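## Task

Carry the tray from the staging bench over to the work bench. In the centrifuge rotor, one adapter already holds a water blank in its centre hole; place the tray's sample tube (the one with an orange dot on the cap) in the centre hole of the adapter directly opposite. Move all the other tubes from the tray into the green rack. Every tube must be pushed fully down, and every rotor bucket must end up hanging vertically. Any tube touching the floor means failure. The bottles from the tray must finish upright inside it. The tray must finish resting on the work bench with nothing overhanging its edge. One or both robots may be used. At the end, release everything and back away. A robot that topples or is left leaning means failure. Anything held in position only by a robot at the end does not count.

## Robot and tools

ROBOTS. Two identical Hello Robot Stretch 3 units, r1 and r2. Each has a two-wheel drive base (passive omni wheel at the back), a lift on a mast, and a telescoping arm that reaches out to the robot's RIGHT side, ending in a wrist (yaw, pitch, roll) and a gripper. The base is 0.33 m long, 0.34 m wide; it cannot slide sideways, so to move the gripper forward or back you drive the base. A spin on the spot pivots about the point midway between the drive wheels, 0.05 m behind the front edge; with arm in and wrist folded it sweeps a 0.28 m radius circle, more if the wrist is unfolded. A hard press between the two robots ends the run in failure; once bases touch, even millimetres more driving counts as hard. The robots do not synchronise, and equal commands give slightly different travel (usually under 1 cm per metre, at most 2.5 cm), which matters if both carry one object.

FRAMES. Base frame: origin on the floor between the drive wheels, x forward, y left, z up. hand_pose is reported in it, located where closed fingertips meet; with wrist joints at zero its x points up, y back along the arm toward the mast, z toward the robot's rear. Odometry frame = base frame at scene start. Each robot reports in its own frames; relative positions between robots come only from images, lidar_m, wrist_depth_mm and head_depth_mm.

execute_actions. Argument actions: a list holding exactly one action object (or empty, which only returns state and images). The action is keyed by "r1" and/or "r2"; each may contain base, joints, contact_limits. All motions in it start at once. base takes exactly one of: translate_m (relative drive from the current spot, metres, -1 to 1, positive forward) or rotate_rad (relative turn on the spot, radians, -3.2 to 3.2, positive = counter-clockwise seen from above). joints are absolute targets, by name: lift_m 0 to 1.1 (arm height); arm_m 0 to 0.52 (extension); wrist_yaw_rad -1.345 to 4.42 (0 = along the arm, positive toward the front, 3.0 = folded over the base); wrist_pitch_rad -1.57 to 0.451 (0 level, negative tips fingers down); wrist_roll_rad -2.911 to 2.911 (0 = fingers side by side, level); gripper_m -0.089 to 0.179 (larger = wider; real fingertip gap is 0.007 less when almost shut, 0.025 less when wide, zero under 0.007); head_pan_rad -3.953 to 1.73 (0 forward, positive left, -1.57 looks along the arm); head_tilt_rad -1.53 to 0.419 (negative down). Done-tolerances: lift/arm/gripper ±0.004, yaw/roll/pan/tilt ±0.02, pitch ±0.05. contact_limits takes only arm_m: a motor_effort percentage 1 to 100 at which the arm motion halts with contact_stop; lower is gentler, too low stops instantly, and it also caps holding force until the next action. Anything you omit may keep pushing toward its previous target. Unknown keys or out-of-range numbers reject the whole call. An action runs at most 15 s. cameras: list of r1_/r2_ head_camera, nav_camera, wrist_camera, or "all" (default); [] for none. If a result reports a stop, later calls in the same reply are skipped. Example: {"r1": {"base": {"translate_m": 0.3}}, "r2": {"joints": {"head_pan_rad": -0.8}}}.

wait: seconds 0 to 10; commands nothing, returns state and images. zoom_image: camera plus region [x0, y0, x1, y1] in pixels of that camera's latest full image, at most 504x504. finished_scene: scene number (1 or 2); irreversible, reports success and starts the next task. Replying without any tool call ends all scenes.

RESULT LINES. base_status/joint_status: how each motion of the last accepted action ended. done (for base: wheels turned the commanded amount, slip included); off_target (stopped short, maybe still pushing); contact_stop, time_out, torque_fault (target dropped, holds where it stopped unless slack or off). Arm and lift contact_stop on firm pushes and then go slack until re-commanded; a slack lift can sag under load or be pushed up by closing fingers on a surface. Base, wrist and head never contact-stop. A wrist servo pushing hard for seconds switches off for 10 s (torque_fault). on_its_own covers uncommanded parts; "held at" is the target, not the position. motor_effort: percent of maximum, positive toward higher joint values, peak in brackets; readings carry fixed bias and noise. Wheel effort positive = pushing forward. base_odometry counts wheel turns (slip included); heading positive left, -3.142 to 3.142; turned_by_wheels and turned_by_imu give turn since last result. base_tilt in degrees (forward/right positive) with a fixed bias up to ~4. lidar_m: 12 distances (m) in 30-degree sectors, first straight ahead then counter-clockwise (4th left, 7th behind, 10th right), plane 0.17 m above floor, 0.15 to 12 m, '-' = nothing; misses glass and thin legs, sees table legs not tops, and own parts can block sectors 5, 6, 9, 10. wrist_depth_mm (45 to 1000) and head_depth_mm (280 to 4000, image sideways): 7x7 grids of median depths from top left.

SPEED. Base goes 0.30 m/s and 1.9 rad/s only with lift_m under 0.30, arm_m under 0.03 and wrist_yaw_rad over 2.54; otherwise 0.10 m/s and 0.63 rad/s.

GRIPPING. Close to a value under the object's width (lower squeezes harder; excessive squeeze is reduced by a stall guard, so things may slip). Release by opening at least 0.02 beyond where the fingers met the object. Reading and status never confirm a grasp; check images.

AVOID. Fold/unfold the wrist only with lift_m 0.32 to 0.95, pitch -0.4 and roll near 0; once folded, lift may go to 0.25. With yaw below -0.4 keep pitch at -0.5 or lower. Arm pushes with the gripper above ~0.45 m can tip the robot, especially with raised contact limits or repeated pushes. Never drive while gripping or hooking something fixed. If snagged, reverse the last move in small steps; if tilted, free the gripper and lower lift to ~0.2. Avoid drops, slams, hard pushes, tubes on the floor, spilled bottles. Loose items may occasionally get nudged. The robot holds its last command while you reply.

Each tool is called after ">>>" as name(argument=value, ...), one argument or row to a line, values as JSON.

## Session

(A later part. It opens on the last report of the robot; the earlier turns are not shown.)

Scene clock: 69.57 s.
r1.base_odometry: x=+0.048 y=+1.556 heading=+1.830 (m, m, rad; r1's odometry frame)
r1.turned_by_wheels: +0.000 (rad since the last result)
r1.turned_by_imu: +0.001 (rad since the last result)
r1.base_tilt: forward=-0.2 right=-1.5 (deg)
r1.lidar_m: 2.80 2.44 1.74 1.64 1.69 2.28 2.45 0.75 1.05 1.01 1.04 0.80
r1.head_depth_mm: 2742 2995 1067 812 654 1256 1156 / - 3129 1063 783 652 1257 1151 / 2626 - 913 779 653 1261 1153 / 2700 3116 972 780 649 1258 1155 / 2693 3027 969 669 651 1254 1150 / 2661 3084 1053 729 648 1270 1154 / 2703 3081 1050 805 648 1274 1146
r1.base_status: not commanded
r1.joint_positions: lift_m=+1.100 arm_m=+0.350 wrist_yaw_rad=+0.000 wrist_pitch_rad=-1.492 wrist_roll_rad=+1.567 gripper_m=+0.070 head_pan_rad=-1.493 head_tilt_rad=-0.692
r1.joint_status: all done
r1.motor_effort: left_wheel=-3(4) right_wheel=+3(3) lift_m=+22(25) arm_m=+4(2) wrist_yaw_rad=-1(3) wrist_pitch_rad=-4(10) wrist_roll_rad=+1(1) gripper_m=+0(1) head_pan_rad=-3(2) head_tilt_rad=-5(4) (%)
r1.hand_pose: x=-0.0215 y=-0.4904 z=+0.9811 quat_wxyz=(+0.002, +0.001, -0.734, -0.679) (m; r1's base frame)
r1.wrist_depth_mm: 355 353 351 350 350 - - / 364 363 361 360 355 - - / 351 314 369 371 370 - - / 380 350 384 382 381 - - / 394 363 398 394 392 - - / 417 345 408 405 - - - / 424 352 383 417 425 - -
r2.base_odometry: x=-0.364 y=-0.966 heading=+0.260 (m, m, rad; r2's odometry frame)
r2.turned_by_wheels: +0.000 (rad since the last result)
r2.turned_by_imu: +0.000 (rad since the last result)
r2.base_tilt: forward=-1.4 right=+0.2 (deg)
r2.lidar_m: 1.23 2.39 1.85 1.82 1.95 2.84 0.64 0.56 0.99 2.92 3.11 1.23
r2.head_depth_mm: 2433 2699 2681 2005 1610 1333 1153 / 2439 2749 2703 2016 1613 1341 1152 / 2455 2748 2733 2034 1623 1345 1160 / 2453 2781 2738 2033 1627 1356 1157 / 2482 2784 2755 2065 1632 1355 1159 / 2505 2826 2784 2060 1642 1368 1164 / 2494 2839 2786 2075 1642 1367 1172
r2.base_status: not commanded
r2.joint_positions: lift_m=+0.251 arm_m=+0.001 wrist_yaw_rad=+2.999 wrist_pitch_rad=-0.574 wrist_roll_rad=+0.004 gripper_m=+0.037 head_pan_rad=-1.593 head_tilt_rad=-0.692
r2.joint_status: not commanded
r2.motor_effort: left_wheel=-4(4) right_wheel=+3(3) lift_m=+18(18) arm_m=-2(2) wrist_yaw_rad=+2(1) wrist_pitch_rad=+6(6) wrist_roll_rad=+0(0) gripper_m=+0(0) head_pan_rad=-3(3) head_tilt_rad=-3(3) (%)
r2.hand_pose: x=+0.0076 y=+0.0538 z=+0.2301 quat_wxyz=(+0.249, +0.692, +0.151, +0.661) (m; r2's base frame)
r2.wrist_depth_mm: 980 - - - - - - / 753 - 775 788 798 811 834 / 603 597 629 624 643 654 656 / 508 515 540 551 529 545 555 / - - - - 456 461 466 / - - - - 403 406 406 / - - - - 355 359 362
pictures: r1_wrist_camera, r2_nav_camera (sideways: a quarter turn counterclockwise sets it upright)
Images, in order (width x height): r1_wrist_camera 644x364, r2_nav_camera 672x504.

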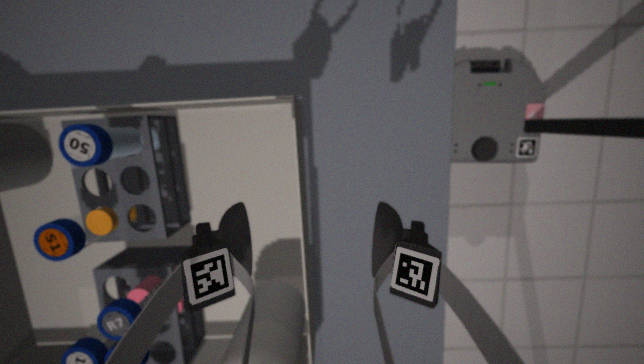

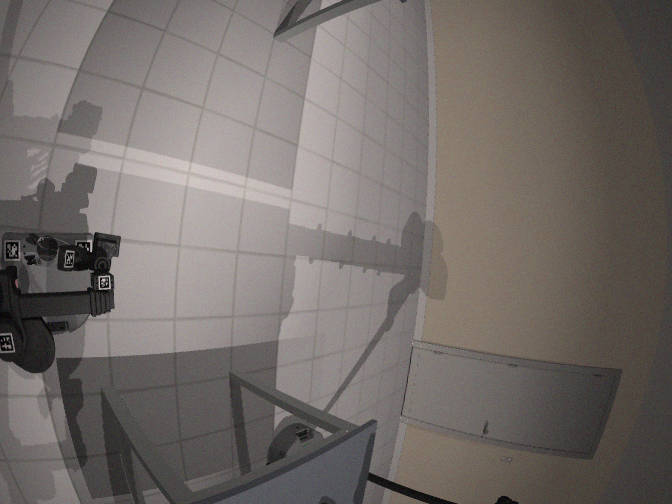

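>>> execute_actions(
  actions=[
    {"r1":{"base":{"translate_m":0.065},"joints":{"arm_m":0.365}},"r2":{"base":{"rotate_rad":-0.33}}},
  ],
  cameras=[],
)

>>> execute_actions(
  actions=[
    {"r1":{"joints":{"lift_m":1.0}},"r2":{"base":{"translate_m":-0.3}}},
  ],
  cameras=[],
)

>>> execute_actions(
  actions=[
    {"r2":{"base":{"rotate_rad":0.25}}},
  ],
  cameras=[],
)

>>> execute_actions(
  actions=[
    {"r2":{"base":{"translate_m":-0.85}}},
  ],
  cameras=["r1_wrist_camera","r2_head_camera"],
)

Scene clock: 81.17 s.
r1.base_odometry: x=+0.031 y=+1.619 heading=+1.830 (m, m, rad; r1's odometry frame)
r1.turned_by_wheels: +0.000 (rad since the last result)
r1.turned_by_imu: +0.001 (rad since the last result)
r1.base_tilt: forward=-0.3 right=-1.4 (deg)
r1.lidar_m: 2.73 2.45 1.73 1.64 1.69 2.29 2.52 0.81 1.05 1.01 1.04 0.74
r1.head_depth_mm: 2772 2983 1066 810 654 1262 1154 / 2713 3162 897 764 652 1256 1161 / 2615 - 941 777 652 1252 1160 / 2685 3022 967 752 650 1250 1143 / 2658 3046 1057 654 651 1252 1155 / 2664 3049 1056 806 649 1245 1145 / 2689 3115 1053 801 647 1275 1147
r1.base_status: done
r1.joint_positions: lift_m=+1.100 arm_m=+0.365 wrist_yaw_rad=+0.000 wrist_pitch_rad=-1.492 wrist_roll_rad=+1.567 gripper_m=+0.070 head_pan_rad=-1.493 head_tilt_rad=-0.692
r1.joint_status: all done
r1.motor_effort: left_wheel=-3(6) right_wheel=+3(6) lift_m=+22(22) arm_m=+4(4) wrist_yaw_rad=-1(1) wrist_pitch_rad=-4(4) wrist_roll_rad=+1(1) gripper_m=+1(0) head_pan_rad=-2(2) head_tilt_rad=-4(5) (%)
r1.hand_pose: x=-0.0215 y=-0.5054 z=+0.9811 quat_wxyz=(+0.002, +0.001, -0.734, -0.679) (m; r1's base frame)
r1.wrist_depth_mm: 353 350 345 346 349 - - / 347 307 358 360 360 - - / 368 315 370 371 371 - - / 386 360 384 384 382 - - / 398 329 393 392 389 - - / 412 283 268 337 - - - / 382 433 345 423 422 - -
r2.base_odometry: x=-0.364 y=-0.966 heading=-0.070 (m, m, rad; r2's odometry frame)
r2.turned_by_wheels: -0.330 (rad since the last result)
r2.turned_by_imu: -0.325 (rad since the last result)
r2.base_tilt: forward=-1.5 right=+0.3 (deg)
r2.lidar_m: 1.23 3.51 2.10 1.82 1.82 2.13 3.78 0.56 0.99 2.93 2.93 1.48
r2.head_depth_mm: 2767 3122 1107 1815 1614 1339 1148 / 2666 3013 2682 1826 1532 1350 1154 / 2612 2893 2725 2037 1619 1342 1154 / 2523 2817 2744 2040 1629 1351 1159 / 2472 2761 2756 2048 1630 1355 1160 / 2413 2702 2791 2077 1642 1357 1166 / 2352 2617 2785 2080 1656 1361 1170
r2.base_status: done
r2.joint_positions: lift_m=+0.251 arm_m=+0.001 wrist_yaw_rad=+2.999 wrist_pitch_rad=-0.574 wrist_roll_rad=+0.004 gripper_m=+0.037 head_pan_rad=-1.593 head_tilt_rad=-0.692
r2.joint_status: not commanded
r2.motor_effort: left_wheel=+4(13) right_wheel=-2(5) lift_m=+18(18) arm_m=-1(1) wrist_yaw_rad=+2(2) wrist_pitch_rad=+6(6) wrist_roll_rad=+0(1) gripper_m=+0(0) head_pan_rad=-3(3) head_tilt_rad=-3(2) (%)
r2.hand_pose: x=+0.0076 y=+0.0537 z=+0.2301 quat_wxyz=(+0.249, +0.692, +0.151, +0.661) (m; r2's base frame)
r2.wrist_depth_mm: 989 - - - - - - / 735 - 765 801 822 814 843 / 609 608 627 640 652 653 652 / 513 518 549 544 535 540 550 / - - - - 467 462 471 / - - - - 403 406 408 / - - - - 358 361 365
pictures: none
No camera images: the call's "cameras" was empty. Leave "cameras" out to get every camera's image.

Scene clock: 83.90 s.
r1.base_odometry: x=+0.031 y=+1.619 heading=+1.830 (m, m, rad; r1's odometry frame)
r1.turned_by_wheels: +0.000 (rad since the last result)
r1.turned_by_imu: +0.001 (rad since the last result)
r1.base_tilt: forward=-0.3 right=-1.4 (deg)
r1.lidar_m: 2.74 2.45 1.74 1.64 1.70 2.29 2.52 0.81 1.06 1.00 1.03 0.75
r1.head_depth_mm: 2568 3100 1075 806 656 1261 1151 / 2577 - 872 766 652 1254 1156 / 2628 - - 779 652 1256 1157 / 2639 3014 964 749 654 1253 1154 / 2675 3037 1052 656 650 1250 1152 / 2690 3088 1054 801 651 1247 1151 / 2700 3115 1056 801 649 1277 1148
r1.base_status: not commanded
r1.joint_positions: lift_m=+1.000 arm_m=+0.365 wrist_yaw_rad=+0.000 wrist_pitch_rad=-1.492 wrist_roll_rad=+1.567 gripper_m=+0.070 head_pan_rad=-1.493 head_tilt_rad=-0.692
r1.joint_status: all done
r1.motor_effort: left_wheel=-3(3) right_wheel=+3(3) lift_m=+14(20) arm_m=+4(3) wrist_yaw_rad=-1(0) wrist_pitch_rad=-4(4) wrist_roll_rad=+1(1) gripper_m=+0(0) head_pan_rad=-3(2) head_tilt_rad=-5(4) (%)
r1.hand_pose: x=-0.0215 y=-0.5054 z=+0.8816 quat_wxyz=(+0.002, +0.001, -0.734, -0.679) (m; r1's base frame)
r1.wrist_depth_mm: 201 245 255 256 255 255 968 / 207 263 264 262 262 262 - / 215 268 271 270 270 268 - / 223 279 280 278 279 281 - / 276 285 287 290 285 290 - / 211 257 262 295 - - - / 208 284 212 249 309 - -
r2.base_odometry: x=-0.663 y=-0.945 heading=-0.070 (m, m, rad; r2's odometry frame)
r2.turned_by_wheels: +0.000 (rad since the last result)
r2.turned_by_imu: -0.001 (rad since the last result)
r2.base_tilt: forward=-1.5 right=+0.3 (deg)
r2.lidar_m: 1.53 3.40 2.00 1.75 1.75 2.05 3.63 0.56 0.36 0.95 3.00 1.77
r2.head_depth_mm: 2760 3166 1103 828 662 564 1089 / 2772 3103 1118 830 663 617 811 / 2670 3018 1123 834 1500 1343 1153 / 2600 2902 2724 1254 1543 1355 1160 / 2534 2827 2777 2061 1630 1352 1161 / 2483 2782 2779 2065 1643 1361 1166 / 2416 2678 2791 2080 1643 1369 1171
r2.base_status: done
r2.joint_positions: lift_m=+0.251 arm_m=+0.001 wrist_yaw_rad=+2.999 wrist_pitch_rad=-0.574 wrist_roll_rad=+0.004 gripper_m=+0.037 head_pan_rad=-1.593 head_tilt_rad=-0.692
r2.joint_status: not commanded
r2.motor_effort: left_wheel=+4(9) right_wheel=-2(8) lift_m=+18(18) arm_m=-2(2) wrist_yaw_rad=+0(1) wrist_pitch_rad=+6(6) wrist_roll_rad=+0(0) gripper_m=+0(0) head_pan_rad=-3(4) head_tilt_rad=-3(2) (%)
r2.hand_pose: x=+0.0076 y=+0.0537 z=+0.2301 quat_wxyz=(+0.249, +0.692, +0.151, +0.661) (m; r2's base frame)
r2.wrist_depth_mm: 968 - - - - - - / 745 - 775 790 808 817 850 / 607 620 643 634 642 656 658 / 512 520 542 546 544 544 552 / - - - - 463 465 470 / - - - - 403 405 411 / - - - - 357 364 361
pictures: none
No camera images: the call's "cameras" was empty. Leave "cameras" out to get every camera's image.

Scene clock: 85.00 s.
r1.base_odometry: x=+0.031 y=+1.619 heading=+1.830 (m, m, rad; r1's odometry frame)
r1.turned_by_wheels: +0.000 (rad since the last result)
r1.turned_by_imu: +0.000 (rad since the last result)
r1.base_tilt: forward=-0.2 right=-1.4 (deg)
r1.lidar_m: 2.74 2.44 1.74 1.65 1.69 2.29 2.52 0.81 1.05 1.01 1.03 0.75
r1.head_depth_mm: 2580 3073 1070 810 653 1257 1157 / 2570 - 872 765 652 1260 1159 / 2660 - - 782 652 1255 1154 / 2667 3005 968 753 652 1253 1154 / 2684 3085 1060 654 652 1254 1153 / 2680 3019 1055 805 651 1255 1156 / 2691 3063 1053 804 651 1277 1145
r1.base_status: not commanded
r1.joint_positions: lift_m=+1.000 arm_m=+0.365 wrist_yaw_rad=+0.000 wrist_pitch_rad=-1.492 wrist_roll_rad=+1.567 gripper_m=+0.070 head_pan_rad=-1.493 head_tilt_rad=-0.692
r1.joint_status: not commanded
r1.motor_effort: left_wheel=-3(3) right_wheel=+3(3) lift_m=+14(14) arm_m=+3(4) wrist_yaw_rad=+0(1) wrist_pitch_rad=-4(4) wrist_roll_rad=+0(1) gripper_m=+0(1) head_pan_rad=-2(3) head_tilt_rad=-4(5) (%)
r1.hand_pose: x=-0.0215 y=-0.5054 z=+0.8816 quat_wxyz=(+0.002, +0.001, -0.734, -0.679) (m; r1's base frame)
r1.wrist_depth_mm: 201 245 253 256 255 255 979 / 208 262 262 263 263 261 - / 216 269 271 272 270 271 - / 222 278 280 280 279 280 - / 276 287 288 290 287 292 - / 211 257 264 295 - - - / 208 282 213 250 309 - -
r2.base_odometry: x=-0.663 y=-0.945 heading=+0.180 (m, m, rad; r2's odometry frame)
r2.turned_by_wheels: +0.250 (rad since the last result)
r2.turned_by_imu: +0.247 (rad since the last result)
r2.base_tilt: forward=-1.5 right=+0.2 (deg)
r2.lidar_m: 1.53 2.47 1.81 1.74 1.82 2.50 1.11 0.41 0.36 0.94 3.11 1.76
r2.head_depth_mm: 2521 2850 2671 828 679 1275 722 / 2518 2831 2703 1124 1522 1341 1145 / 2513 2827 2721 2025 1616 1347 1154 / 2535 2810 2742 2051 1625 1353 1157 / 2534 2814 2773 2052 1631 1363 1159 / 2513 2823 2790 2076 1643 1366 1167 / 2524 2822 2813 2070 1648 1365 1169
r2.base_status: done
r2.joint_positions: lift_m=+0.251 arm_m=+0.001 wrist_yaw_rad=+2.999 wrist_pitch_rad=-0.574 wrist_roll_rad=+0.004 gripper_m=+0.037 head_pan_rad=-1.593 head_tilt_rad=-0.692
r2.joint_status: not commanded
r2.motor_effort: left_wheel=-4(11) right_wheel=+3(6) lift_m=+18(18) arm_m=-2(2) wrist_yaw_rad=+1(2) wrist_pitch_rad=+6(6) wrist_roll_rad=+0(0) gripper_m=+1(0) head_pan_rad=-3(3) head_tilt_rad=-2(2) (%)
r2.hand_pose: x=+0.0076 y=+0.0537 z=+0.2301 quat_wxyz=(+0.249, +0.692, +0.151, +0.661) (m; r2's base frame)
r2.wrist_depth_mm: 969 - - - - - - / 746 - 779 801 816 823 848 / 615 613 635 640 636 657 659 / 515 515 543 550 531 544 551 / - - - - 465 460 470 / - - - - 403 405 407 / - - - - 356 362 363
pictures: none
No camera images: the call's "cameras" was empty. Leave "cameras" out to get every camera's image.

Scene clock: 89.53 s.
r1.base_odometry: x=+0.031 y=+1.619 heading=+1.830 (m, m, rad; r1's odometry frame)
r1.turned_by_wheels: +0.000 (rad since the last result)
r1.turned_by_imu: +0.001 (rad since the last result)
r1.base_tilt: forward=-0.2 right=-1.4 (deg)
r1.lidar_m: 2.73 2.45 1.74 1.64 1.69 2.29 2.51 0.81 1.05 1.00 1.04 0.75
r1.head_depth_mm: 2554 3114 1069 811 654 1255 1153 / 2546 - 866 765 651 1256 1154 / 2583 - - 778 653 1257 1151 / 2676 3024 969 752 652 1250 1150 / 2673 3081 1052 653 648 1256 1153 / 2679 3122 1056 807 650 1252 1148 / 2694 3086 1055 800 647 1270 1153
r1.base_status: not commanded
r1.joint_positions: lift_m=+1.000 arm_m=+0.365 wrist_yaw_rad=+0.000 wrist_pitch_rad=-1.492 wrist_roll_rad=+1.567 gripper_m=+0.070 head_pan_rad=-1.493 head_tilt_rad=-0.692
r1.joint_status: not commanded
r1.motor_effort: left_wheel=-3(3) right_wheel=+3(3) lift_m=+14(14) arm_m=+3(4) wrist_yaw_rad=+0(0) wrist_pitch_rad=-4(4) wrist_roll_rad=+0(1) gripper_m=+0(2) head_pan_rad=-2(2) head_tilt_rad=-4(4) (%)
r1.hand_pose: x=-0.0215 y=-0.5054 z=+0.8816 quat_wxyz=(+0.002, +0.001, -0.734, -0.679) (m; r1's base frame)
r1.wrist_depth_mm: 201 244 254 256 254 255 981 / 207 263 264 261 263 261 996 / 215 269 271 270 270 270 - / 223 276 280 279 280 280 - / 275 287 288 290 286 290 - / 211 256 263 297 - - - / 208 283 212 250 309 - -
r2.base_odometry: x=-1.499 y=-1.097 heading=+0.180 (m, m, rad; r2's odometry frame)
r2.turned_by_wheels: +0.000 (rad since the last result)
r2.turned_by_imu: -0.002 (rad since the last result)
r2.base_tilt: forward=-1.5 right=+0.3 (deg)
r2.lidar_m: 2.37 2.48 1.82 1.75 1.82 2.50 2.88 0.40 0.29 0.28 0.29 0.41
r2.head_depth_mm: 2542 2822 2660 759 623 551 1099 / 2539 2844 929 754 628 552 1090 / 673 759 1065 767 630 554 1087 / 1085 2766 2617 671 616 556 1087 / 2489 2802 2749 844 671 557 1096 / 2489 2823 2798 848 676 559 1098 / 2502 2811 2767 854 678 561 1099
r2.base_status: done
r2.joint_positions: lift_m=+0.251 arm_m=+0.001 wrist_yaw_rad=+2.999 wrist_pitch_rad=-0.574 wrist_roll_rad=+0.004 gripper_m=+0.037 head_pan_rad=-1.593 head_tilt_rad=-0.692
r2.joint_status: not commanded
r2.motor_effort: left_wheel=-4(14) right_wheel=+3(5) lift_m=+18(18) arm_m=-2(1) wrist_yaw_rad=+1(0) wrist_pitch_rad=+6(6) wrist_roll_rad=+0(0) gripper_m=+0(0) head_pan_rad=-4(3) head_tilt_rad=-3(2) (%)
r2.hand_pose: x=+0.0076 y=+0.0537 z=+0.2301 quat_wxyz=(+0.249, +0.692, +0.151, +0.661) (m; r2's base frame)
r2.wrist_depth_mm: 992 - - - - - - / 757 - 788 795 810 815 828 / 616 621 626 633 651 648 663 / 502 518 552 550 535 548 554 / - - - - 462 465 466 / - - - - 405 407 408 / - - - - 359 361 362
pictures: r1_wrist_camera, r2_head_camera (sideways: a quarter turn clockwise sets it upright)
Images, in order (width x height): r1_wrist_camera 644x364, r2_head_camera 896x504.

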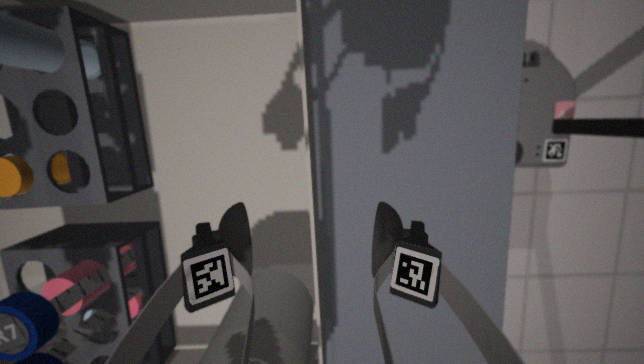

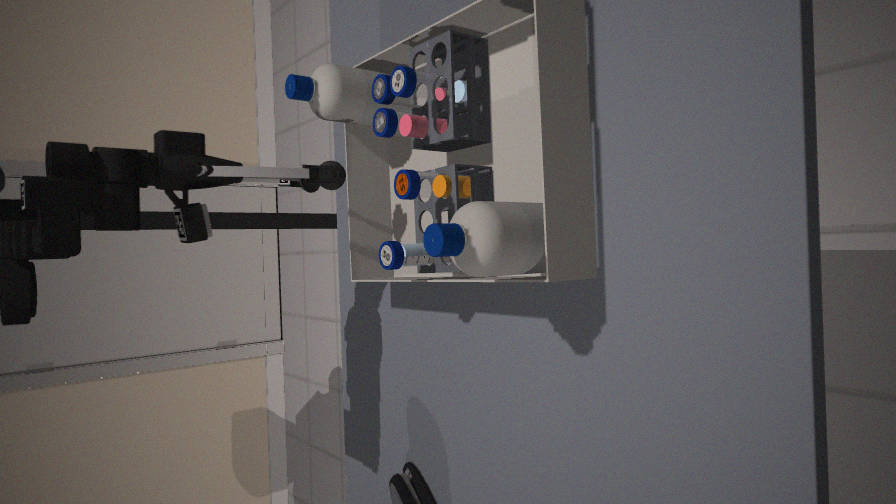

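>>> execute_actions(
  actions=[
    {"r1":{"base":{"translate_m":-0.012}},"r2":{"base":{"translate_m":-0.11},"joints":{"lift_m":0.94,"wrist_pitch_rad":-0.4}}},
  ],
  cameras=[],
)

>>> execute_actions(
  actions=[
    {"r1":{"joints":{"lift_m":0.92}},"r2":{"joints":{"wrist_yaw_rad":0,"gripper_m":0.07}}},
  ],
  cameras=[],
)

>>> execute_actions(
  actions=[
    {"r2":{"joints":{"lift_m":1.1,"wrist_pitch_rad":-1.5,"wrist_roll_rad":1.57}}},
  ],
  cameras=[],
)

>>> execute_actions(
  actions=[
    {"r2":{"joints":{"arm_m":0.29}}},
  ],
  cameras=["r1_wrist_camera","r2_wrist_camera"],
)

Scene clock: 108.33 s.
r1.base_odometry: x=+0.034 y=+1.607 heading=+1.829 (m, m, rad; r1's odometry frame)
r1.turned_by_wheels: +0.000 (rad since the last result)
r1.turned_by_imu: +0.002 (rad since the last result)
r1.base_tilt: forward=-0.3 right=-1.4 (deg)
r1.lidar_m: 2.74 2.45 1.74 1.64 1.69 2.29 2.50 0.80 1.05 1.00 1.04 0.76
r1.head_depth_mm: 2550 3068 1064 810 655 1257 1153 / 2569 - 888 764 653 1256 1156 / 2577 - - 779 653 1249 1150 / 1127 2969 967 768 651 1254 1149 / 2680 3049 1059 647 650 1253 1148 / 2669 3042 1054 803 651 1277 1148 / 2712 3077 1060 803 650 1280 1156
r1.base_status: done
r1.joint_positions: lift_m=+1.000 arm_m=+0.365 wrist_yaw_rad=+0.000 wrist_pitch_rad=-1.492 wrist_roll_rad=+1.567 gripper_m=+0.070 head_pan_rad=-1.493 head_tilt_rad=-0.692
r1.joint_status: not commanded
r1.motor_effort: left_wheel=-3(9) right_wheel=+3(5) lift_m=+14(14) arm_m=+4(4) wrist_yaw_rad=+0(1) wrist_pitch_rad=-5(4) wrist_roll_rad=+1(1) gripper_m=+0(0) head_pan_rad=-3(3) head_tilt_rad=-5(5) (%)
r1.hand_pose: x=-0.0215 y=-0.5054 z=+0.8816 quat_wxyz=(+0.002, +0.001, -0.734, -0.679) (m; r1's base frame)
r1.wrist_depth_mm: 202 228 240 257 255 256 972 / 204 261 263 262 263 262 980 / 216 269 272 269 270 269 - / 222 275 281 279 281 281 - / 273 289 287 290 286 291 - / 232 256 295 295 - - - / 190 281 241 261 308 - -
r2.base_odometry: x=-1.608 y=-1.117 heading=+0.180 (m, m, rad; r2's odometry frame)
r2.turned_by_wheels: +0.000 (rad since the last result)
r2.turned_by_imu: -0.001 (rad since the last result)
r2.base_tilt: forward=-1.5 right=+0.2 (deg)
r2.lidar_m: 2.48 2.48 1.81 1.75 1.82 2.49 2.78 0.40 0.29 0.28 0.29 0.40
r2.head_depth_mm: 2553 2875 2693 844 - - 1104 / 2538 2857 2689 797 620 - 1084 / 2525 2818 852 765 704 - - / 2422 1431 1071 774 667 - 1116 / 660 2736 2764 744 615 - 1115 / 2495 2812 2788 820 640 568 1091 / 2505 2792 2776 853 677 562 1101
r2.base_status: done
r2.joint_positions: lift_m=+0.939 arm_m=+0.001 wrist_yaw_rad=+2.999 wrist_pitch_rad=-0.421 wrist_roll_rad=+0.004 gripper_m=+0.037 head_pan_rad=-1.593 head_tilt_rad=-0.692
r2.joint_status: all done
r2.motor_effort: left_wheel=-4(13) right_wheel=+3(5) lift_m=+62(67) arm_m=-1(2) wrist_yaw_rad=+2(1) wrist_pitch_rad=+10(11) wrist_roll_rad=+1(1) gripper_m=+0(0) head_pan_rad=-3(3) head_tilt_rad=-3(3) (%)
r2.hand_pose: x=+0.0106 y=+0.0755 z=+0.9514 quat_wxyz=(+0.197, +0.701, +0.098, +0.678) (m; r2's base frame)
r2.wrist_depth_mm: - - - - - - - / - - - - - - - / - - - - - - - / - - - - - - - / - - - - - - - / - - - - - - - / - - - - - - -
pictures: none
No camera images: the call's "cameras" was empty. Leave "cameras" out to get every camera's image.

Scene clock: 110.83 s.
r1.base_odometry: x=+0.034 y=+1.607 heading=+1.829 (m, m, rad; r1's odometry frame)
r1.turned_by_wheels: +0.000 (rad since the last result)
r1.turned_by_imu: +0.001 (rad since the last result)
r1.base_tilt: forward=-0.2 right=-1.4 (deg)
r1.lidar_m: 2.74 2.44 1.75 1.64 1.69 2.28 2.51 0.80 1.05 1.01 1.04 0.76
r1.head_depth_mm: 2673 2978 - 782 656 1255 1156 / 2634 2904 980 755 654 1253 1147 / 2616 2930 - 777 645 1258 1147 / 976 3032 966 765 651 1253 1152 / 2724 3085 1054 644 650 1253 1152 / 2670 3065 1062 802 651 1268 1155 / 2713 3108 1056 806 648 1282 1152
r1.base_status: not commanded
r1.joint_positions: lift_m=+0.920 arm_m=+0.365 wrist_yaw_rad=+0.000 wrist_pitch_rad=-1.492 wrist_roll_rad=+1.567 gripper_m=+0.070 head_pan_rad=-1.493 head_tilt_rad=-0.692
r1.joint_status: all done
r1.motor_effort: left_wheel=-3(3) right_wheel=+3(3) lift_m=+14(15) arm_m=+4(4) wrist_yaw_rad=-1(0) wrist_pitch_rad=-4(4) wrist_roll_rad=+1(1) gripper_m=+0(0) head_pan_rad=-2(3) head_tilt_rad=-4(5) (%)
r1.hand_pose: x=-0.0215 y=-0.5054 z=+0.8016 quat_wxyz=(+0.002, +0.001, -0.734, -0.679) (m; r1's base frame)
r1.wrist_depth_mm: 180 180 180 179 180 178 179 / 185 186 185 185 185 184 185 / 190 192 191 191 190 189 191 / 194 197 197 196 197 196 979 / 198 205 202 203 202 203 - / 201 211 211 210 - 209 - / 188 218 216 217 218 216 -
r2.base_odometry: x=-1.608 y=-1.117 heading=+0.180 (m, m, rad; r2's odometry frame)
r2.turned_by_wheels: +0.000 (rad since the last result)
r2.turned_by_imu: +0.000 (rad since the last result)
r2.base_tilt: forward=-1.5 right=+0.3 (deg)
r2.lidar_m: 2.48 2.48 1.82 1.75 1.82 2.51 2.77 0.40 0.29 0.28 0.30 0.41
r2.head_depth_mm: 2523 2857 2684 842 - - - / 2527 2836 2711 798 619 - - / 2531 2805 853 765 - - - / 2439 791 925 787 - 543 1092 / 1122 752 2762 745 624 557 1092 / 2460 2837 2791 819 639 559 1099 / 2506 2811 2793 854 678 562 1101
r2.base_status: not commanded
r2.joint_positions: lift_m=+0.939 arm_m=+0.001 wrist_yaw_rad=+0.002 wrist_pitch_rad=-0.421 wrist_roll_rad=+0.004 gripper_m=+0.070 head_pan_rad=-1.593 head_tilt_rad=-0.692
r2.joint_status: all done
r2.motor_effort: left_wheel=-4(4) right_wheel=+2(2) lift_m=+62(62) arm_m=-2(2) wrist_yaw_rad=-3(3) wrist_pitch_rad=+10(10) wrist_roll_rad=+1(0) gripper_m=+0(80) head_pan_rad=-4(4) head_tilt_rad=-3(2) (%)
r2.hand_pose: x=-0.0210 y=-0.3704 z=+0.9514 quat_wxyz=(+0.690, +0.148, -0.692, -0.147) (m; r2's base frame)
r2.wrist_depth_mm: - - - - - - - / - - - - - - - / 601 665 617 574 667 724 751 / 519 486 431 457 478 563 564 / 425 396 414 434 436 447 458 / 360 359 324 315 323 381 384 / 315 315 318 319 328 329 333
pictures: none
No camera images: the call's "cameras" was empty. Leave "cameras" out to get every camera's image.

Scene clock: 113.10 s.
r1.base_odometry: x=+0.034 y=+1.607 heading=+1.829 (m, m, rad; r1's odometry frame)
r1.turned_by_wheels: +0.000 (rad since the last result)
r1.turned_by_imu: +0.001 (rad since the last result)
r1.base_tilt: forward=-0.3 right=-1.3 (deg)
r1.lidar_m: 2.74 2.45 1.74 1.64 1.69 2.29 2.51 0.80 1.05 1.01 1.04 0.75
r1.head_depth_mm: 2629 2937 - 782 654 1253 1161 / 2625 2909 979 757 653 1258 1160 / 2693 2963 - 778 643 1258 1153 / 2544 2979 972 768 650 1249 1153 / 2660 3034 1058 645 649 1250 1152 / 2668 3082 1056 804 651 1281 1148 / 2692 3077 1055 806 648 1274 1148
r1.base_status: not commanded
r1.joint_positions: lift_m=+0.920 arm_m=+0.365 wrist_yaw_rad=+0.000 wrist_pitch_rad=-1.492 wrist_roll_rad=+1.567 gripper_m=+0.070 head_pan_rad=-1.493 head_tilt_rad=-0.692
r1.joint_status: not commanded
r1.motor_effort: left_wheel=-3(3) right_wheel=+3(3) lift_m=+14(14) arm_m=+4(3) wrist_yaw_rad=+0(0) wrist_pitch_rad=-4(4) wrist_roll_rad=+1(1) gripper_m=+1(0) head_pan_rad=-3(3) head_tilt_rad=-3(4) (%)
r1.hand_pose: x=-0.0215 y=-0.5054 z=+0.8016 quat_wxyz=(+0.002, +0.001, -0.734, -0.679) (m; r1's base frame)
r1.wrist_depth_mm: 180 180 180 180 179 179 179 / 184 185 185 185 185 185 186 / 190 191 190 191 191 190 191 / 195 198 196 197 196 196 951 / 199 205 202 204 202 202 - / 201 211 211 210 - 209 - / 189 218 216 217 218 217 -
r2.base_odometry: x=-1.608 y=-1.117 heading=+0.180 (m, m, rad; r2's odometry frame)
r2.turned_by_wheels: +0.000 (rad since the last result)
r2.turned_by_imu: +0.000 (rad since the last result)
r2.base_tilt: forward=-1.5 right=+0.2 (deg)
r2.lidar_m: 2.48 2.47 1.81 1.75 1.82 2.49 2.77 0.40 0.29 0.28 0.29 0.40
r2.head_depth_mm: - - - - - 524 1092 / - - - - - - - / - - - - - - 1110 / 2417 794 922 780 - - 1093 / 1129 751 2728 745 606 546 1095 / 2458 2806 2783 820 640 559 1098 / 2504 2794 2784 854 676 562 1098
r2.base_status: not commanded
r2.joint_positions: lift_m=+1.099 arm_m=+0.001 wrist_yaw_rad=+0.002 wrist_pitch_rad=-1.492 wrist_roll_rad=+1.564 gripper_m=+0.070 head_pan_rad=-1.593 head_tilt_rad=-0.692
r2.joint_status: all done
r2.motor_effort: left_wheel=-4(4) right_wheel=+3(3) lift_m=+62(62) arm_m=-2(2) wrist_yaw_rad=-1(3) wrist_pitch_rad=-4(9) wrist_roll_rad=+3(2) gripper_m=+0(0) head_pan_rad=-3(3) head_tilt_rad=-3(2) (%)
r2.hand_pose: x=-0.0215 y=-0.1422 z=+0.9799 quat_wxyz=(+0.003, +0.003, -0.734, -0.679) (m; r2's base frame)
r2.wrist_depth_mm: 371 363 357 - - - - / 361 375 367 - - - - / 362 388 379 - - - - / 376 396 394 - - - - / 376 414 - - - - - / 381 427 - - - - - / 459 447 435 - - - -
pictures: none
No camera images: the call's "cameras" was empty. Leave "cameras" out to get every camera's image.

Scene clock: 116.43 s.
r1.base_odometry: x=+0.034 y=+1.607 heading=+1.829 (m, m, rad; r1's odometry frame)
r1.turned_by_wheels: +0.000 (rad since the last result)
r1.turned_by_imu: +0.001 (rad since the last result)
r1.base_tilt: forward=-0.3 right=-1.3 (deg)
r1.lidar_m: 2.74 2.44 1.74 1.65 1.69 2.29 2.51 0.80 1.05 1.01 1.03 0.76
r1.head_depth_mm: 2632 2913 - 783 652 1257 1155 / 2665 2884 979 755 653 1253 1155 / 2627 2986 - 779 644 1251 1155 / 1183 2906 967 763 651 1256 1155 / 2698 3100 1052 647 650 1250 1152 / 2685 3088 1058 806 648 1282 1150 / 2699 3076 1055 804 650 1279 1153
r1.base_status: not commanded
r1.joint_positions: lift_m=+0.920 arm_m=+0.365 wrist_yaw_rad=+0.000 wrist_pitch_rad=-1.492 wrist_roll_rad=+1.567 gripper_m=+0.070 head_pan_rad=-1.493 head_tilt_rad=-0.692
r1.joint_status: not commanded
r1.motor_effort: left_wheel=-3(3) right_wheel=+3(3) lift_m=+13(14) arm_m=+4(3) wrist_yaw_rad=+0(0) wrist_pitch_rad=-4(4) wrist_roll_rad=+0(1) gripper_m=+0(0) head_pan_rad=-3(3) head_tilt_rad=-4(5) (%)
r1.hand_pose: x=-0.0215 y=-0.5054 z=+0.8016 quat_wxyz=(+0.002, +0.001, -0.734, -0.679) (m; r1's base frame)
r1.wrist_depth_mm: 180 180 180 179 180 179 179 / 184 186 185 185 186 185 185 / 190 191 190 191 191 191 191 / 194 197 196 195 197 196 975 / 198 204 202 203 202 202 1000 / 200 211 211 210 - 209 - / 189 217 216 218 218 216 -
r2.base_odometry: x=-1.608 y=-1.117 heading=+0.180 (m, m, rad; r2's odometry frame)
r2.turned_by_wheels: +0.000 (rad since the last result)
r2.turned_by_imu: +0.000 (rad since the last result)
r2.base_tilt: forward=-1.5 right=+0.3 (deg)
r2.lidar_m: 2.48 2.47 1.81 1.75 1.81 2.50 2.77 0.40 0.29 0.28 0.29 0.40
r2.head_depth_mm: 2517 2829 2675 826 660 550 1082 / - 2748 1875 792 627 551 1089 / - 2794 826 762 634 552 1085 / 1202 - 924 772 632 556 1090 / 1123 767 2757 744 623 558 1093 / 2456 2813 2765 821 641 559 1099 / 2508 2850 2769 853 677 562 1100
r2.base_status: not commanded
r2.joint_positions: lift_m=+1.099 arm_m=+0.290 wrist_yaw_rad=+0.000 wrist_pitch_rad=-1.493 wrist_roll_rad=+1.566 gripper_m=+0.070 head_pan_rad=-1.593 head_tilt_rad=-0.692
r2.joint_status: all done
r2.motor_effort: left_wheel=-4(4) right_wheel=+3(3) lift_m=+62(62) arm_m=+2(3) wrist_yaw_rad=-1(2) wrist_pitch_rad=-4(4) wrist_roll_rad=+2(3) gripper_m=+1(0) head_pan_rad=-3(3) head_tilt_rad=-2(2) (%)
r2.hand_pose: x=-0.0215 y=-0.4304 z=+0.9799 quat_wxyz=(+0.002, +0.002, -0.734, -0.679) (m; r2's base frame)
r2.wrist_depth_mm: 364 344 352 347 342 339 - / 263 335 366 357 351 346 - / 272 327 372 369 363 356 - / 409 368 386 376 373 374 - / 416 337 397 386 383 - - / 419 355 282 404 401 - - / 455 442 262 417 412 - -
pictures: r1_wrist_camera, r2_wrist_camera
Images, in order (width x height): r1_wrist_camera 644x364, r2_wrist_camera 644x364.

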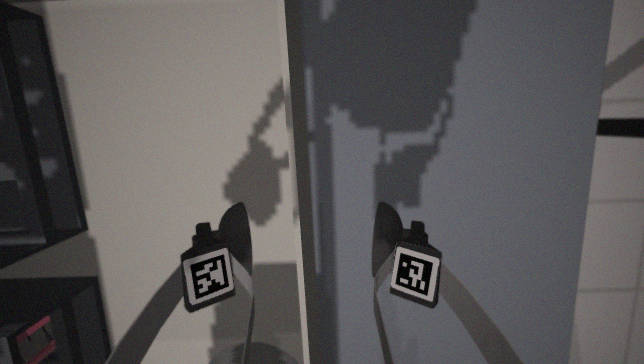

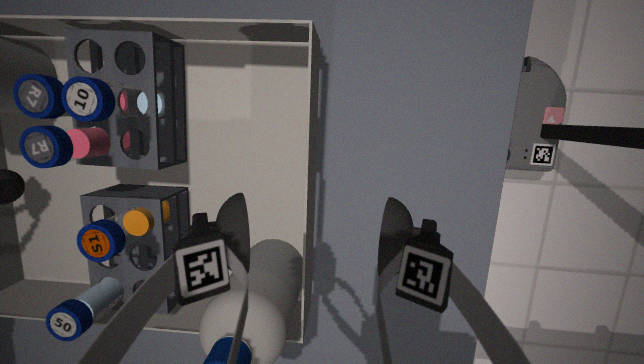

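>>> execute_actions(
  actions=[
    {"r2":{"base":{"translate_m":-0.03},"joints":{"arm_m":0.275}}},
  ],
  cameras=[],
)

>>> execute_actions(
  actions=[
    {"r2":{"joints":{"lift_m":0.925}}},
  ],
  cameras=["r2_wrist_camera","r2_head_camera"],
)

Scene clock: 125.17 s.
r1.base_odometry: x=+0.034 y=+1.607 heading=+1.829 (m, m, rad; r1's odometry frame)
r1.turned_by_wheels: +0.000 (rad since the last result)
r1.turned_by_imu: +0.001 (rad since the last result)
r1.base_tilt: forward=-0.3 right=-1.4 (deg)
r1.lidar_m: 2.74 2.45 1.74 1.64 1.70 2.29 2.51 0.80 1.05 1.01 1.04 0.76
r1.head_depth_mm: 2699 2922 - 785 655 1256 1162 / 2636 2855 975 753 652 1259 1155 / 2705 2949 - 775 644 1252 1149 / 756 2901 970 767 653 1256 1160 / 2706 3060 1055 647 651 1253 1152 / 2709 3072 1053 802 652 1275 1151 / 2687 3126 1051 802 648 1273 1147
r1.base_status: not commanded
r1.joint_positions: lift_m=+0.920 arm_m=+0.365 wrist_yaw_rad=+0.000 wrist_pitch_rad=-1.492 wrist_roll_rad=+1.567 gripper_m=+0.070 head_pan_rad=-1.493 head_tilt_rad=-0.692
r1.joint_status: not commanded
r1.motor_effort: left_wheel=-3(3) right_wheel=+3(3) lift_m=+14(14) arm_m=+4(4) wrist_yaw_rad=+0(1) wrist_pitch_rad=-4(4) wrist_roll_rad=+1(1) gripper_m=+1(0) head_pan_rad=-3(1) head_tilt_rad=-5(4) (%)
r1.hand_pose: x=-0.0215 y=-0.5054 z=+0.8016 quat_wxyz=(+0.002, +0.001, -0.734, -0.679) (m; r1's base frame)
r1.wrist_depth_mm: 180 180 179 180 180 179 180 / 184 186 185 185 185 184 185 / 190 192 190 192 191 190 190 / 194 198 197 197 197 195 972 / 198 204 202 203 202 202 - / 200 210 211 211 - 209 - / 189 218 216 217 217 217 -
r2.base_odometry: x=-1.637 y=-1.122 heading=+0.180 (m, m, rad; r2's odometry frame)
r2.turned_by_wheels: +0.000 (rad since the last result)
r2.turned_by_imu: +0.000 (rad since the last result)
r2.base_tilt: forward=-1.5 right=+0.2 (deg)
r2.lidar_m: 2.50 2.48 1.82 1.75 1.83 2.50 2.74 0.40 0.29 0.28 0.29 0.40
r2.head_depth_mm: 2516 2848 2700 826 659 549 1086 / - 2751 1059 831 643 551 1085 / - 2794 1069 769 633 553 1089 / 2411 - 920 779 632 555 1094 / 1148 737 2624 772 634 558 1100 / 2409 2791 2788 740 620 559 1101 / 2485 2823 2808 854 678 561 1103
r2.base_status: done
r2.joint_positions: lift_m=+1.099 arm_m=+0.275 wrist_yaw_rad=+0.000 wrist_pitch_rad=-1.493 wrist_roll_rad=+1.566 gripper_m=+0.070 head_pan_rad=-1.593 head_tilt_rad=-0.692
r2.joint_status: all done
r2.motor_effort: left_wheel=-4(10) right_wheel=+2(4) lift_m=+62(62) arm_m=-4(4) wrist_yaw_rad=+0(2) wrist_pitch_rad=-4(4) wrist_roll_rad=+2(3) gripper_m=+0(0) head_pan_rad=-3(3) head_tilt_rad=-3(2) (%)
r2.hand_pose: x=-0.0215 y=-0.4159 z=+0.9799 quat_wxyz=(+0.002, +0.002, -0.734, -0.679) (m; r2's base frame)
r2.wrist_depth_mm: 369 362 354 347 340 337 - / 351 339 361 358 351 348 - / 266 352 378 366 360 356 - / 318 363 386 377 372 - - / 420 348 397 390 382 - - / 429 358 348 403 401 - - / 360 377 278 419 411 - -
pictures: none
No camera images: the call's "cameras" was empty. Leave "cameras" out to get every camera's image.

Scene clock: 127.60 s.
r1.base_odometry: x=+0.034 y=+1.607 heading=+1.829 (m, m, rad; r1's odometry frame)
r1.turned_by_wheels: +0.000 (rad since the last result)
r1.turned_by_imu: +0.001 (rad since the last result)
r1.base_tilt: forward=-0.3 right=-1.5 (deg)
r1.lidar_m: 2.75 2.44 1.74 1.65 1.69 2.29 2.51 0.80 1.05 1.01 1.04 0.76
r1.head_depth_mm: 2660 2947 - 785 653 1253 1148 / 2699 2885 976 758 652 1259 1156 / 2687 2981 - 778 643 1258 1151 / 1141 862 944 765 652 1255 1151 / 1114 2973 1056 646 651 1256 1156 / 2706 3073 1058 803 648 1273 1148 / 2709 3064 1054 805 648 1273 1150
r1.base_status: not commanded
r1.joint_positions: lift_m=+0.920 arm_m=+0.365 wrist_yaw_rad=+0.000 wrist_pitch_rad=-1.492 wrist_roll_rad=+1.567 gripper_m=+0.070 head_pan_rad=-1.493 head_tilt_rad=-0.692
r1.joint_status: not commanded
r1.motor_effort: left_wheel=-3(3) right_wheel=+3(3) lift_m=+14(14) arm_m=+4(3) wrist_yaw_rad=+0(0) wrist_pitch_rad=-4(4) wrist_roll_rad=+1(1) gripper_m=+0(1) head_pan_rad=-2(2) head_tilt_rad=-5(4) (%)
r1.hand_pose: x=-0.0215 y=-0.5054 z=+0.8016 quat_wxyz=(+0.002, +0.001, -0.734, -0.679) (m; r1's base frame)
r1.wrist_depth_mm: 180 179 180 179 180 179 179 / 184 186 184 185 185 185 186 / 190 192 190 190 190 191 191 / 194 198 197 196 196 196 967 / 198 204 202 203 202 202 - / 200 211 211 211 - 208 - / 188 218 216 218 218 216 -
r2.base_odometry: x=-1.637 y=-1.122 heading=+0.180 (m, m, rad; r2's odometry frame)
r2.turned_by_wheels: +0.000 (rad since the last result)
r2.turned_by_imu: +0.000 (rad since the last result)
r2.base_tilt: forward=-1.5 right=+0.3 (deg)
r2.lidar_m: 2.51 2.47 1.82 1.75 1.82 2.49 2.73 0.40 0.29 0.28 0.30 0.40
r2.head_depth_mm: 2526 2835 - - 659 549 1084 / 2530 2767 - 816 643 552 1086 / 2516 2815 - - 635 553 1088 / 2460 2741 920 837 631 555 1088 / 1151 736 2609 771 633 558 1091 / 2412 2800 2789 738 621 559 1093 / 2486 2805 2796 854 676 562 1101
r2.base_status: not commanded
r2.joint_positions: lift_m=+0.926 arm_m=+0.275 wrist_yaw_rad=+0.000 wrist_pitch_rad=-1.471 wrist_roll_rad=+1.566 gripper_m=+0.070 head_pan_rad=-1.593 head_tilt_rad=-0.692
r2.joint_status: all done
r2.motor_effort: left_wheel=-4(4) right_wheel=+3(3) lift_m=+16(53) arm_m=-4(5) wrist_yaw_rad=-1(1) wrist_pitch_rad=-14(14) wrist_roll_rad=+2(2) gripper_m=-4(4) head_pan_rad=-3(4) head_tilt_rad=-2(3) (%)
r2.hand_pose: x=-0.0215 y=-0.4213 z=+0.8071 quat_wxyz=(+0.002, +0.002, -0.741, -0.671) (m; r2's base frame)
r2.wrist_depth_mm: 192 184 149 186 181 177 172 / 204 201 175 192 186 182 177 / 210 208 180 198 193 187 182 / 218 214 187 203 198 192 188 / 224 222 164 210 203 199 194 / 231 230 174 217 213 204 201 / 237 238 209 225 217 210 209
pictures: r2_head_camera (sideways: a quarter turn clockwise sets it upright), r2_wrist_camera
Images, in order (width x height): r2_head_camera 896x504, r2_wrist_camera 644x364.

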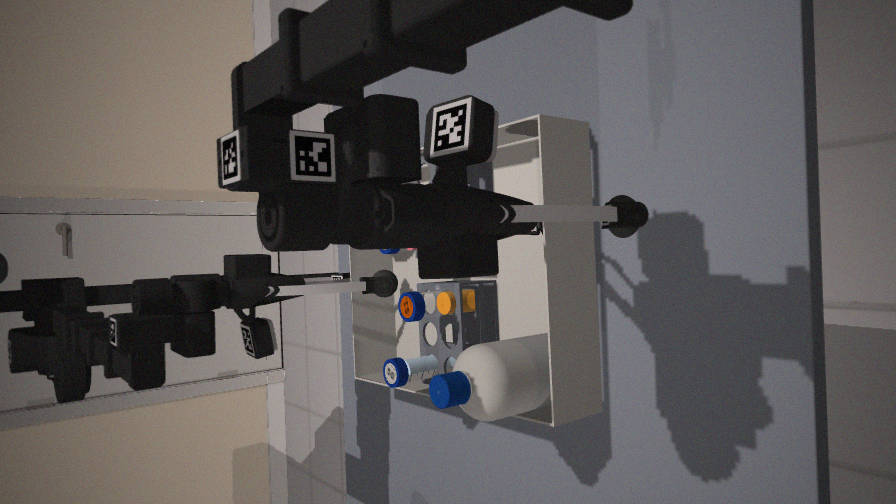

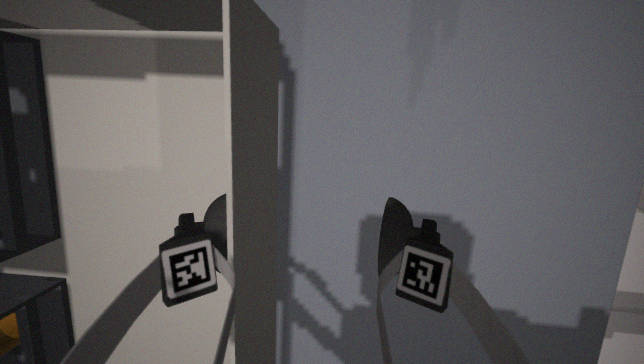

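>>> execute_actions(
  actions=[
    {"r2":{"joints":{"arm_m":0.305}}},
  ],
  cameras=[],
)

>>> execute_actions(
  actions=[
    {"r2":{"base":{"translate_m":0.06}}},
  ],
  cameras=["r2_wrist_camera","r2_head_camera"],
)

Scene clock: 133.13 s.
r1.base_odometry: x=+0.034 y=+1.607 heading=+1.829 (m, m, rad; r1's odometry frame)
r1.turned_by_wheels: +0.000 (rad since the last result)
r1.turned_by_imu: +0.001 (rad since the last result)
r1.base_tilt: forward=-0.1 right=-1.4 (deg)
r1.lidar_m: 2.74 2.43 1.74 1.64 1.69 2.28 2.50 0.80 1.05 1.01 1.04 0.76
r1.head_depth_mm: 2652 2940 - 782 655 1256 1157 / 2645 2941 977 758 652 1260 1150 / 2624 2972 - 778 643 1251 1148 / 1143 839 946 764 651 1253 1158 / 1119 3049 1058 647 650 1256 1160 / 2693 3100 1059 802 647 1272 1148 / 2666 3045 1054 804 647 1277 1151
r1.base_status: not commanded
r1.joint_positions: lift_m=+0.920 arm_m=+0.365 wrist_yaw_rad=+0.000 wrist_pitch_rad=-1.492 wrist_roll_rad=+1.567 gripper_m=+0.070 head_pan_rad=-1.493 head_tilt_rad=-0.692
r1.joint_status: not commanded
r1.motor_effort: left_wheel=-3(3) right_wheel=+3(3) lift_m=+14(13) arm_m=+3(4) wrist_yaw_rad=+0(0) wrist_pitch_rad=-3(4) wrist_roll_rad=+0(1) gripper_m=+1(0) head_pan_rad=-2(2) head_tilt_rad=-4(4) (%)
r1.hand_pose: x=-0.0215 y=-0.5054 z=+0.8016 quat_wxyz=(+0.002, +0.001, -0.734, -0.679) (m; r1's base frame)
r1.wrist_depth_mm: 181 180 179 180 180 179 180 / 184 186 184 185 185 184 186 / 190 192 190 191 191 190 191 / 194 199 197 196 197 196 973 / 200 204 202 203 201 203 - / 201 211 210 211 - 209 - / 188 218 217 218 218 217 -
r2.base_odometry: x=-1.637 y=-1.122 heading=+0.180 (m, m, rad; r2's odometry frame)
r2.turned_by_wheels: +0.000 (rad since the last result)
r2.turned_by_imu: +0.000 (rad since the last result)
r2.base_tilt: forward=-1.5 right=+0.3 (deg)
r2.lidar_m: 2.50 2.48 1.82 1.75 1.82 2.50 2.74 0.40 0.29 0.28 0.29 0.40
r2.head_depth_mm: 2526 2832 - - 659 549 1087 / 2517 2815 - 800 642 551 1085 / 2535 2796 - 768 633 554 1089 / 2471 2727 922 775 631 555 1093 / 1155 738 2628 774 633 558 1098 / 2433 2786 2786 741 620 561 1097 / 2514 2809 2796 855 677 562 1099
r2.base_status: not commanded
r2.joint_positions: lift_m=+0.926 arm_m=+0.305 wrist_yaw_rad=+0.000 wrist_pitch_rad=-1.492 wrist_roll_rad=+1.566 gripper_m=+0.070 head_pan_rad=-1.593 head_tilt_rad=-0.692
r2.joint_status: all done
r2.motor_effort: left_wheel=-4(4) right_wheel=+3(3) lift_m=+17(17) arm_m=+2(2) wrist_yaw_rad=+0(1) wrist_pitch_rad=-4(14) wrist_roll_rad=+2(2) gripper_m=+0(4) head_pan_rad=-4(3) head_tilt_rad=-3(2) (%)
r2.hand_pose: x=-0.0215 y=-0.4457 z=+0.8071 quat_wxyz=(+0.002, +0.002, -0.734, -0.679) (m; r2's base frame)
r2.wrist_depth_mm: 188 183 175 185 182 178 174 / 199 198 193 190 187 183 180 / 204 204 199 196 193 189 185 / 208 211 205 200 199 194 191 / 211 218 212 208 204 201 197 / 225 226 219 215 214 207 203 / 204 232 228 221 219 214 208
pictures: none
No camera images: the call's "cameras" was empty. Leave "cameras" out to get every camera's image.

Scene clock: 134.67 s.
r1.base_odometry: x=+0.034 y=+1.607 heading=+1.829 (m, m, rad; r1's odometry frame)
r1.turned_by_wheels: +0.000 (rad since the last result)
r1.turned_by_imu: +0.000 (rad since the last result)
r1.base_tilt: forward=-0.3 right=-1.4 (deg)
r1.lidar_m: 2.74 2.45 1.74 1.64 1.70 2.29 2.50 0.80 1.05 1.01 1.03 0.76
r1.head_depth_mm: 2672 2921 - 787 651 1257 1164 / 2655 2903 979 755 652 1259 1150 / 2631 850 - 773 643 1255 1158 / 863 2889 969 765 651 1248 1150 / 2680 3054 1057 643 650 1254 1153 / 2699 3112 1056 803 649 1274 1150 / 2729 3051 1052 806 649 1274 1152
r1.base_status: not commanded
r1.joint_positions: lift_m=+0.920 arm_m=+0.365 wrist_yaw_rad=+0.000 wrist_pitch_rad=-1.492 wrist_roll_rad=+1.567 gripper_m=+0.070 head_pan_rad=-1.493 head_tilt_rad=-0.692
r1.joint_status: not commanded
r1.motor_effort: left_wheel=-3(3) right_wheel=+3(3) lift_m=+14(14) arm_m=+3(3) wrist_yaw_rad=+0(0) wrist_pitch_rad=-4(4) wrist_roll_rad=+1(1) gripper_m=+0(0) head_pan_rad=-3(3) head_tilt_rad=-4(5) (%)
r1.hand_pose: x=-0.0215 y=-0.5054 z=+0.8016 quat_wxyz=(+0.002, +0.001, -0.734, -0.679) (m; r1's base frame)
r1.wrist_depth_mm: 180 181 179 179 179 179 180 / 184 186 185 185 184 184 186 / 189 191 190 191 191 190 191 / 194 198 197 197 197 196 972 / 199 204 202 203 201 202 - / 201 211 212 210 - 209 - / 188 218 216 218 219 216 -
r2.base_odometry: x=-1.578 y=-1.112 heading=+0.179 (m, m, rad; r2's odometry frame)
r2.turned_by_wheels: +0.000 (rad since the last result)
r2.turned_by_imu: +0.000 (rad since the last result)
r2.base_tilt: forward=-1.5 right=+0.3 (deg)
r2.lidar_m: 2.45 2.48 1.82 1.75 1.82 2.49 2.81 0.40 0.29 0.28 0.30 0.40
r2.head_depth_mm: 2570 2835 - - 641 549 1081 / 2546 2805 - 765 627 551 1087 / 2520 2801 - 767 633 554 1088 / 2390 749 1452 786 631 555 1089 / 1138 2764 2770 594 618 559 1096 / 2475 2797 2768 849 674 560 1098 / 2508 2816 2791 854 677 562 1102
r2.base_status: done
r2.joint_positions: lift_m=+0.926 arm_m=+0.305 wrist_yaw_rad=+0.000 wrist_pitch_rad=-1.492 wrist_roll_rad=+1.566 gripper_m=+0.070 head_pan_rad=-1.593 head_tilt_rad=-0.692
r2.joint_status: not commanded
r2.motor_effort: left_wheel=-4(5) right_wheel=+3(6) lift_m=+17(17) arm_m=+2(2) wrist_yaw_rad=-2(1) wrist_pitch_rad=-4(4) wrist_roll_rad=+3(2) gripper_m=+0(0) head_pan_rad=-4(3) head_tilt_rad=-3(2) (%)
r2.hand_pose: x=-0.0215 y=-0.4456 z=+0.8071 quat_wxyz=(+0.002, +0.002, -0.734, -0.679) (m; r2's base frame)
r2.wrist_depth_mm: 192 191 187 183 182 178 175 / 199 197 194 190 187 184 180 / 203 204 199 196 192 189 185 / 214 211 205 203 198 194 190 / 214 217 210 209 204 201 195 / 200 226 215 215 215 206 203 / 211 233 179 220 218 213 209
pictures: r2_head_camera (sideways: a quarter turn clockwise sets it upright), r2_wrist_camera
Images, in order (width x height): r2_head_camera 896x504, r2_wrist_camera 644x364.

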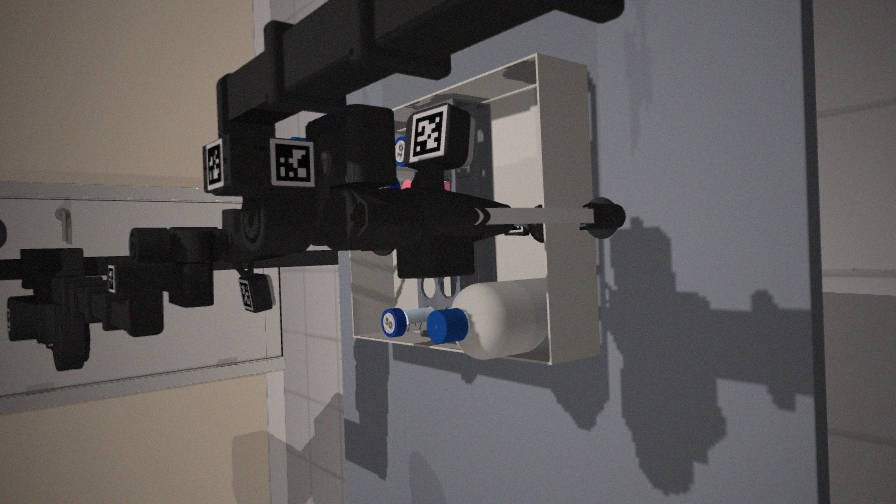

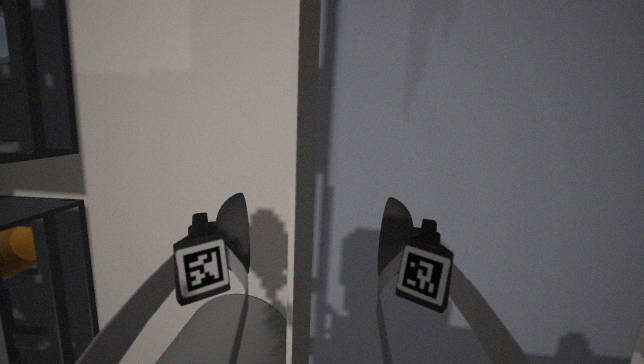

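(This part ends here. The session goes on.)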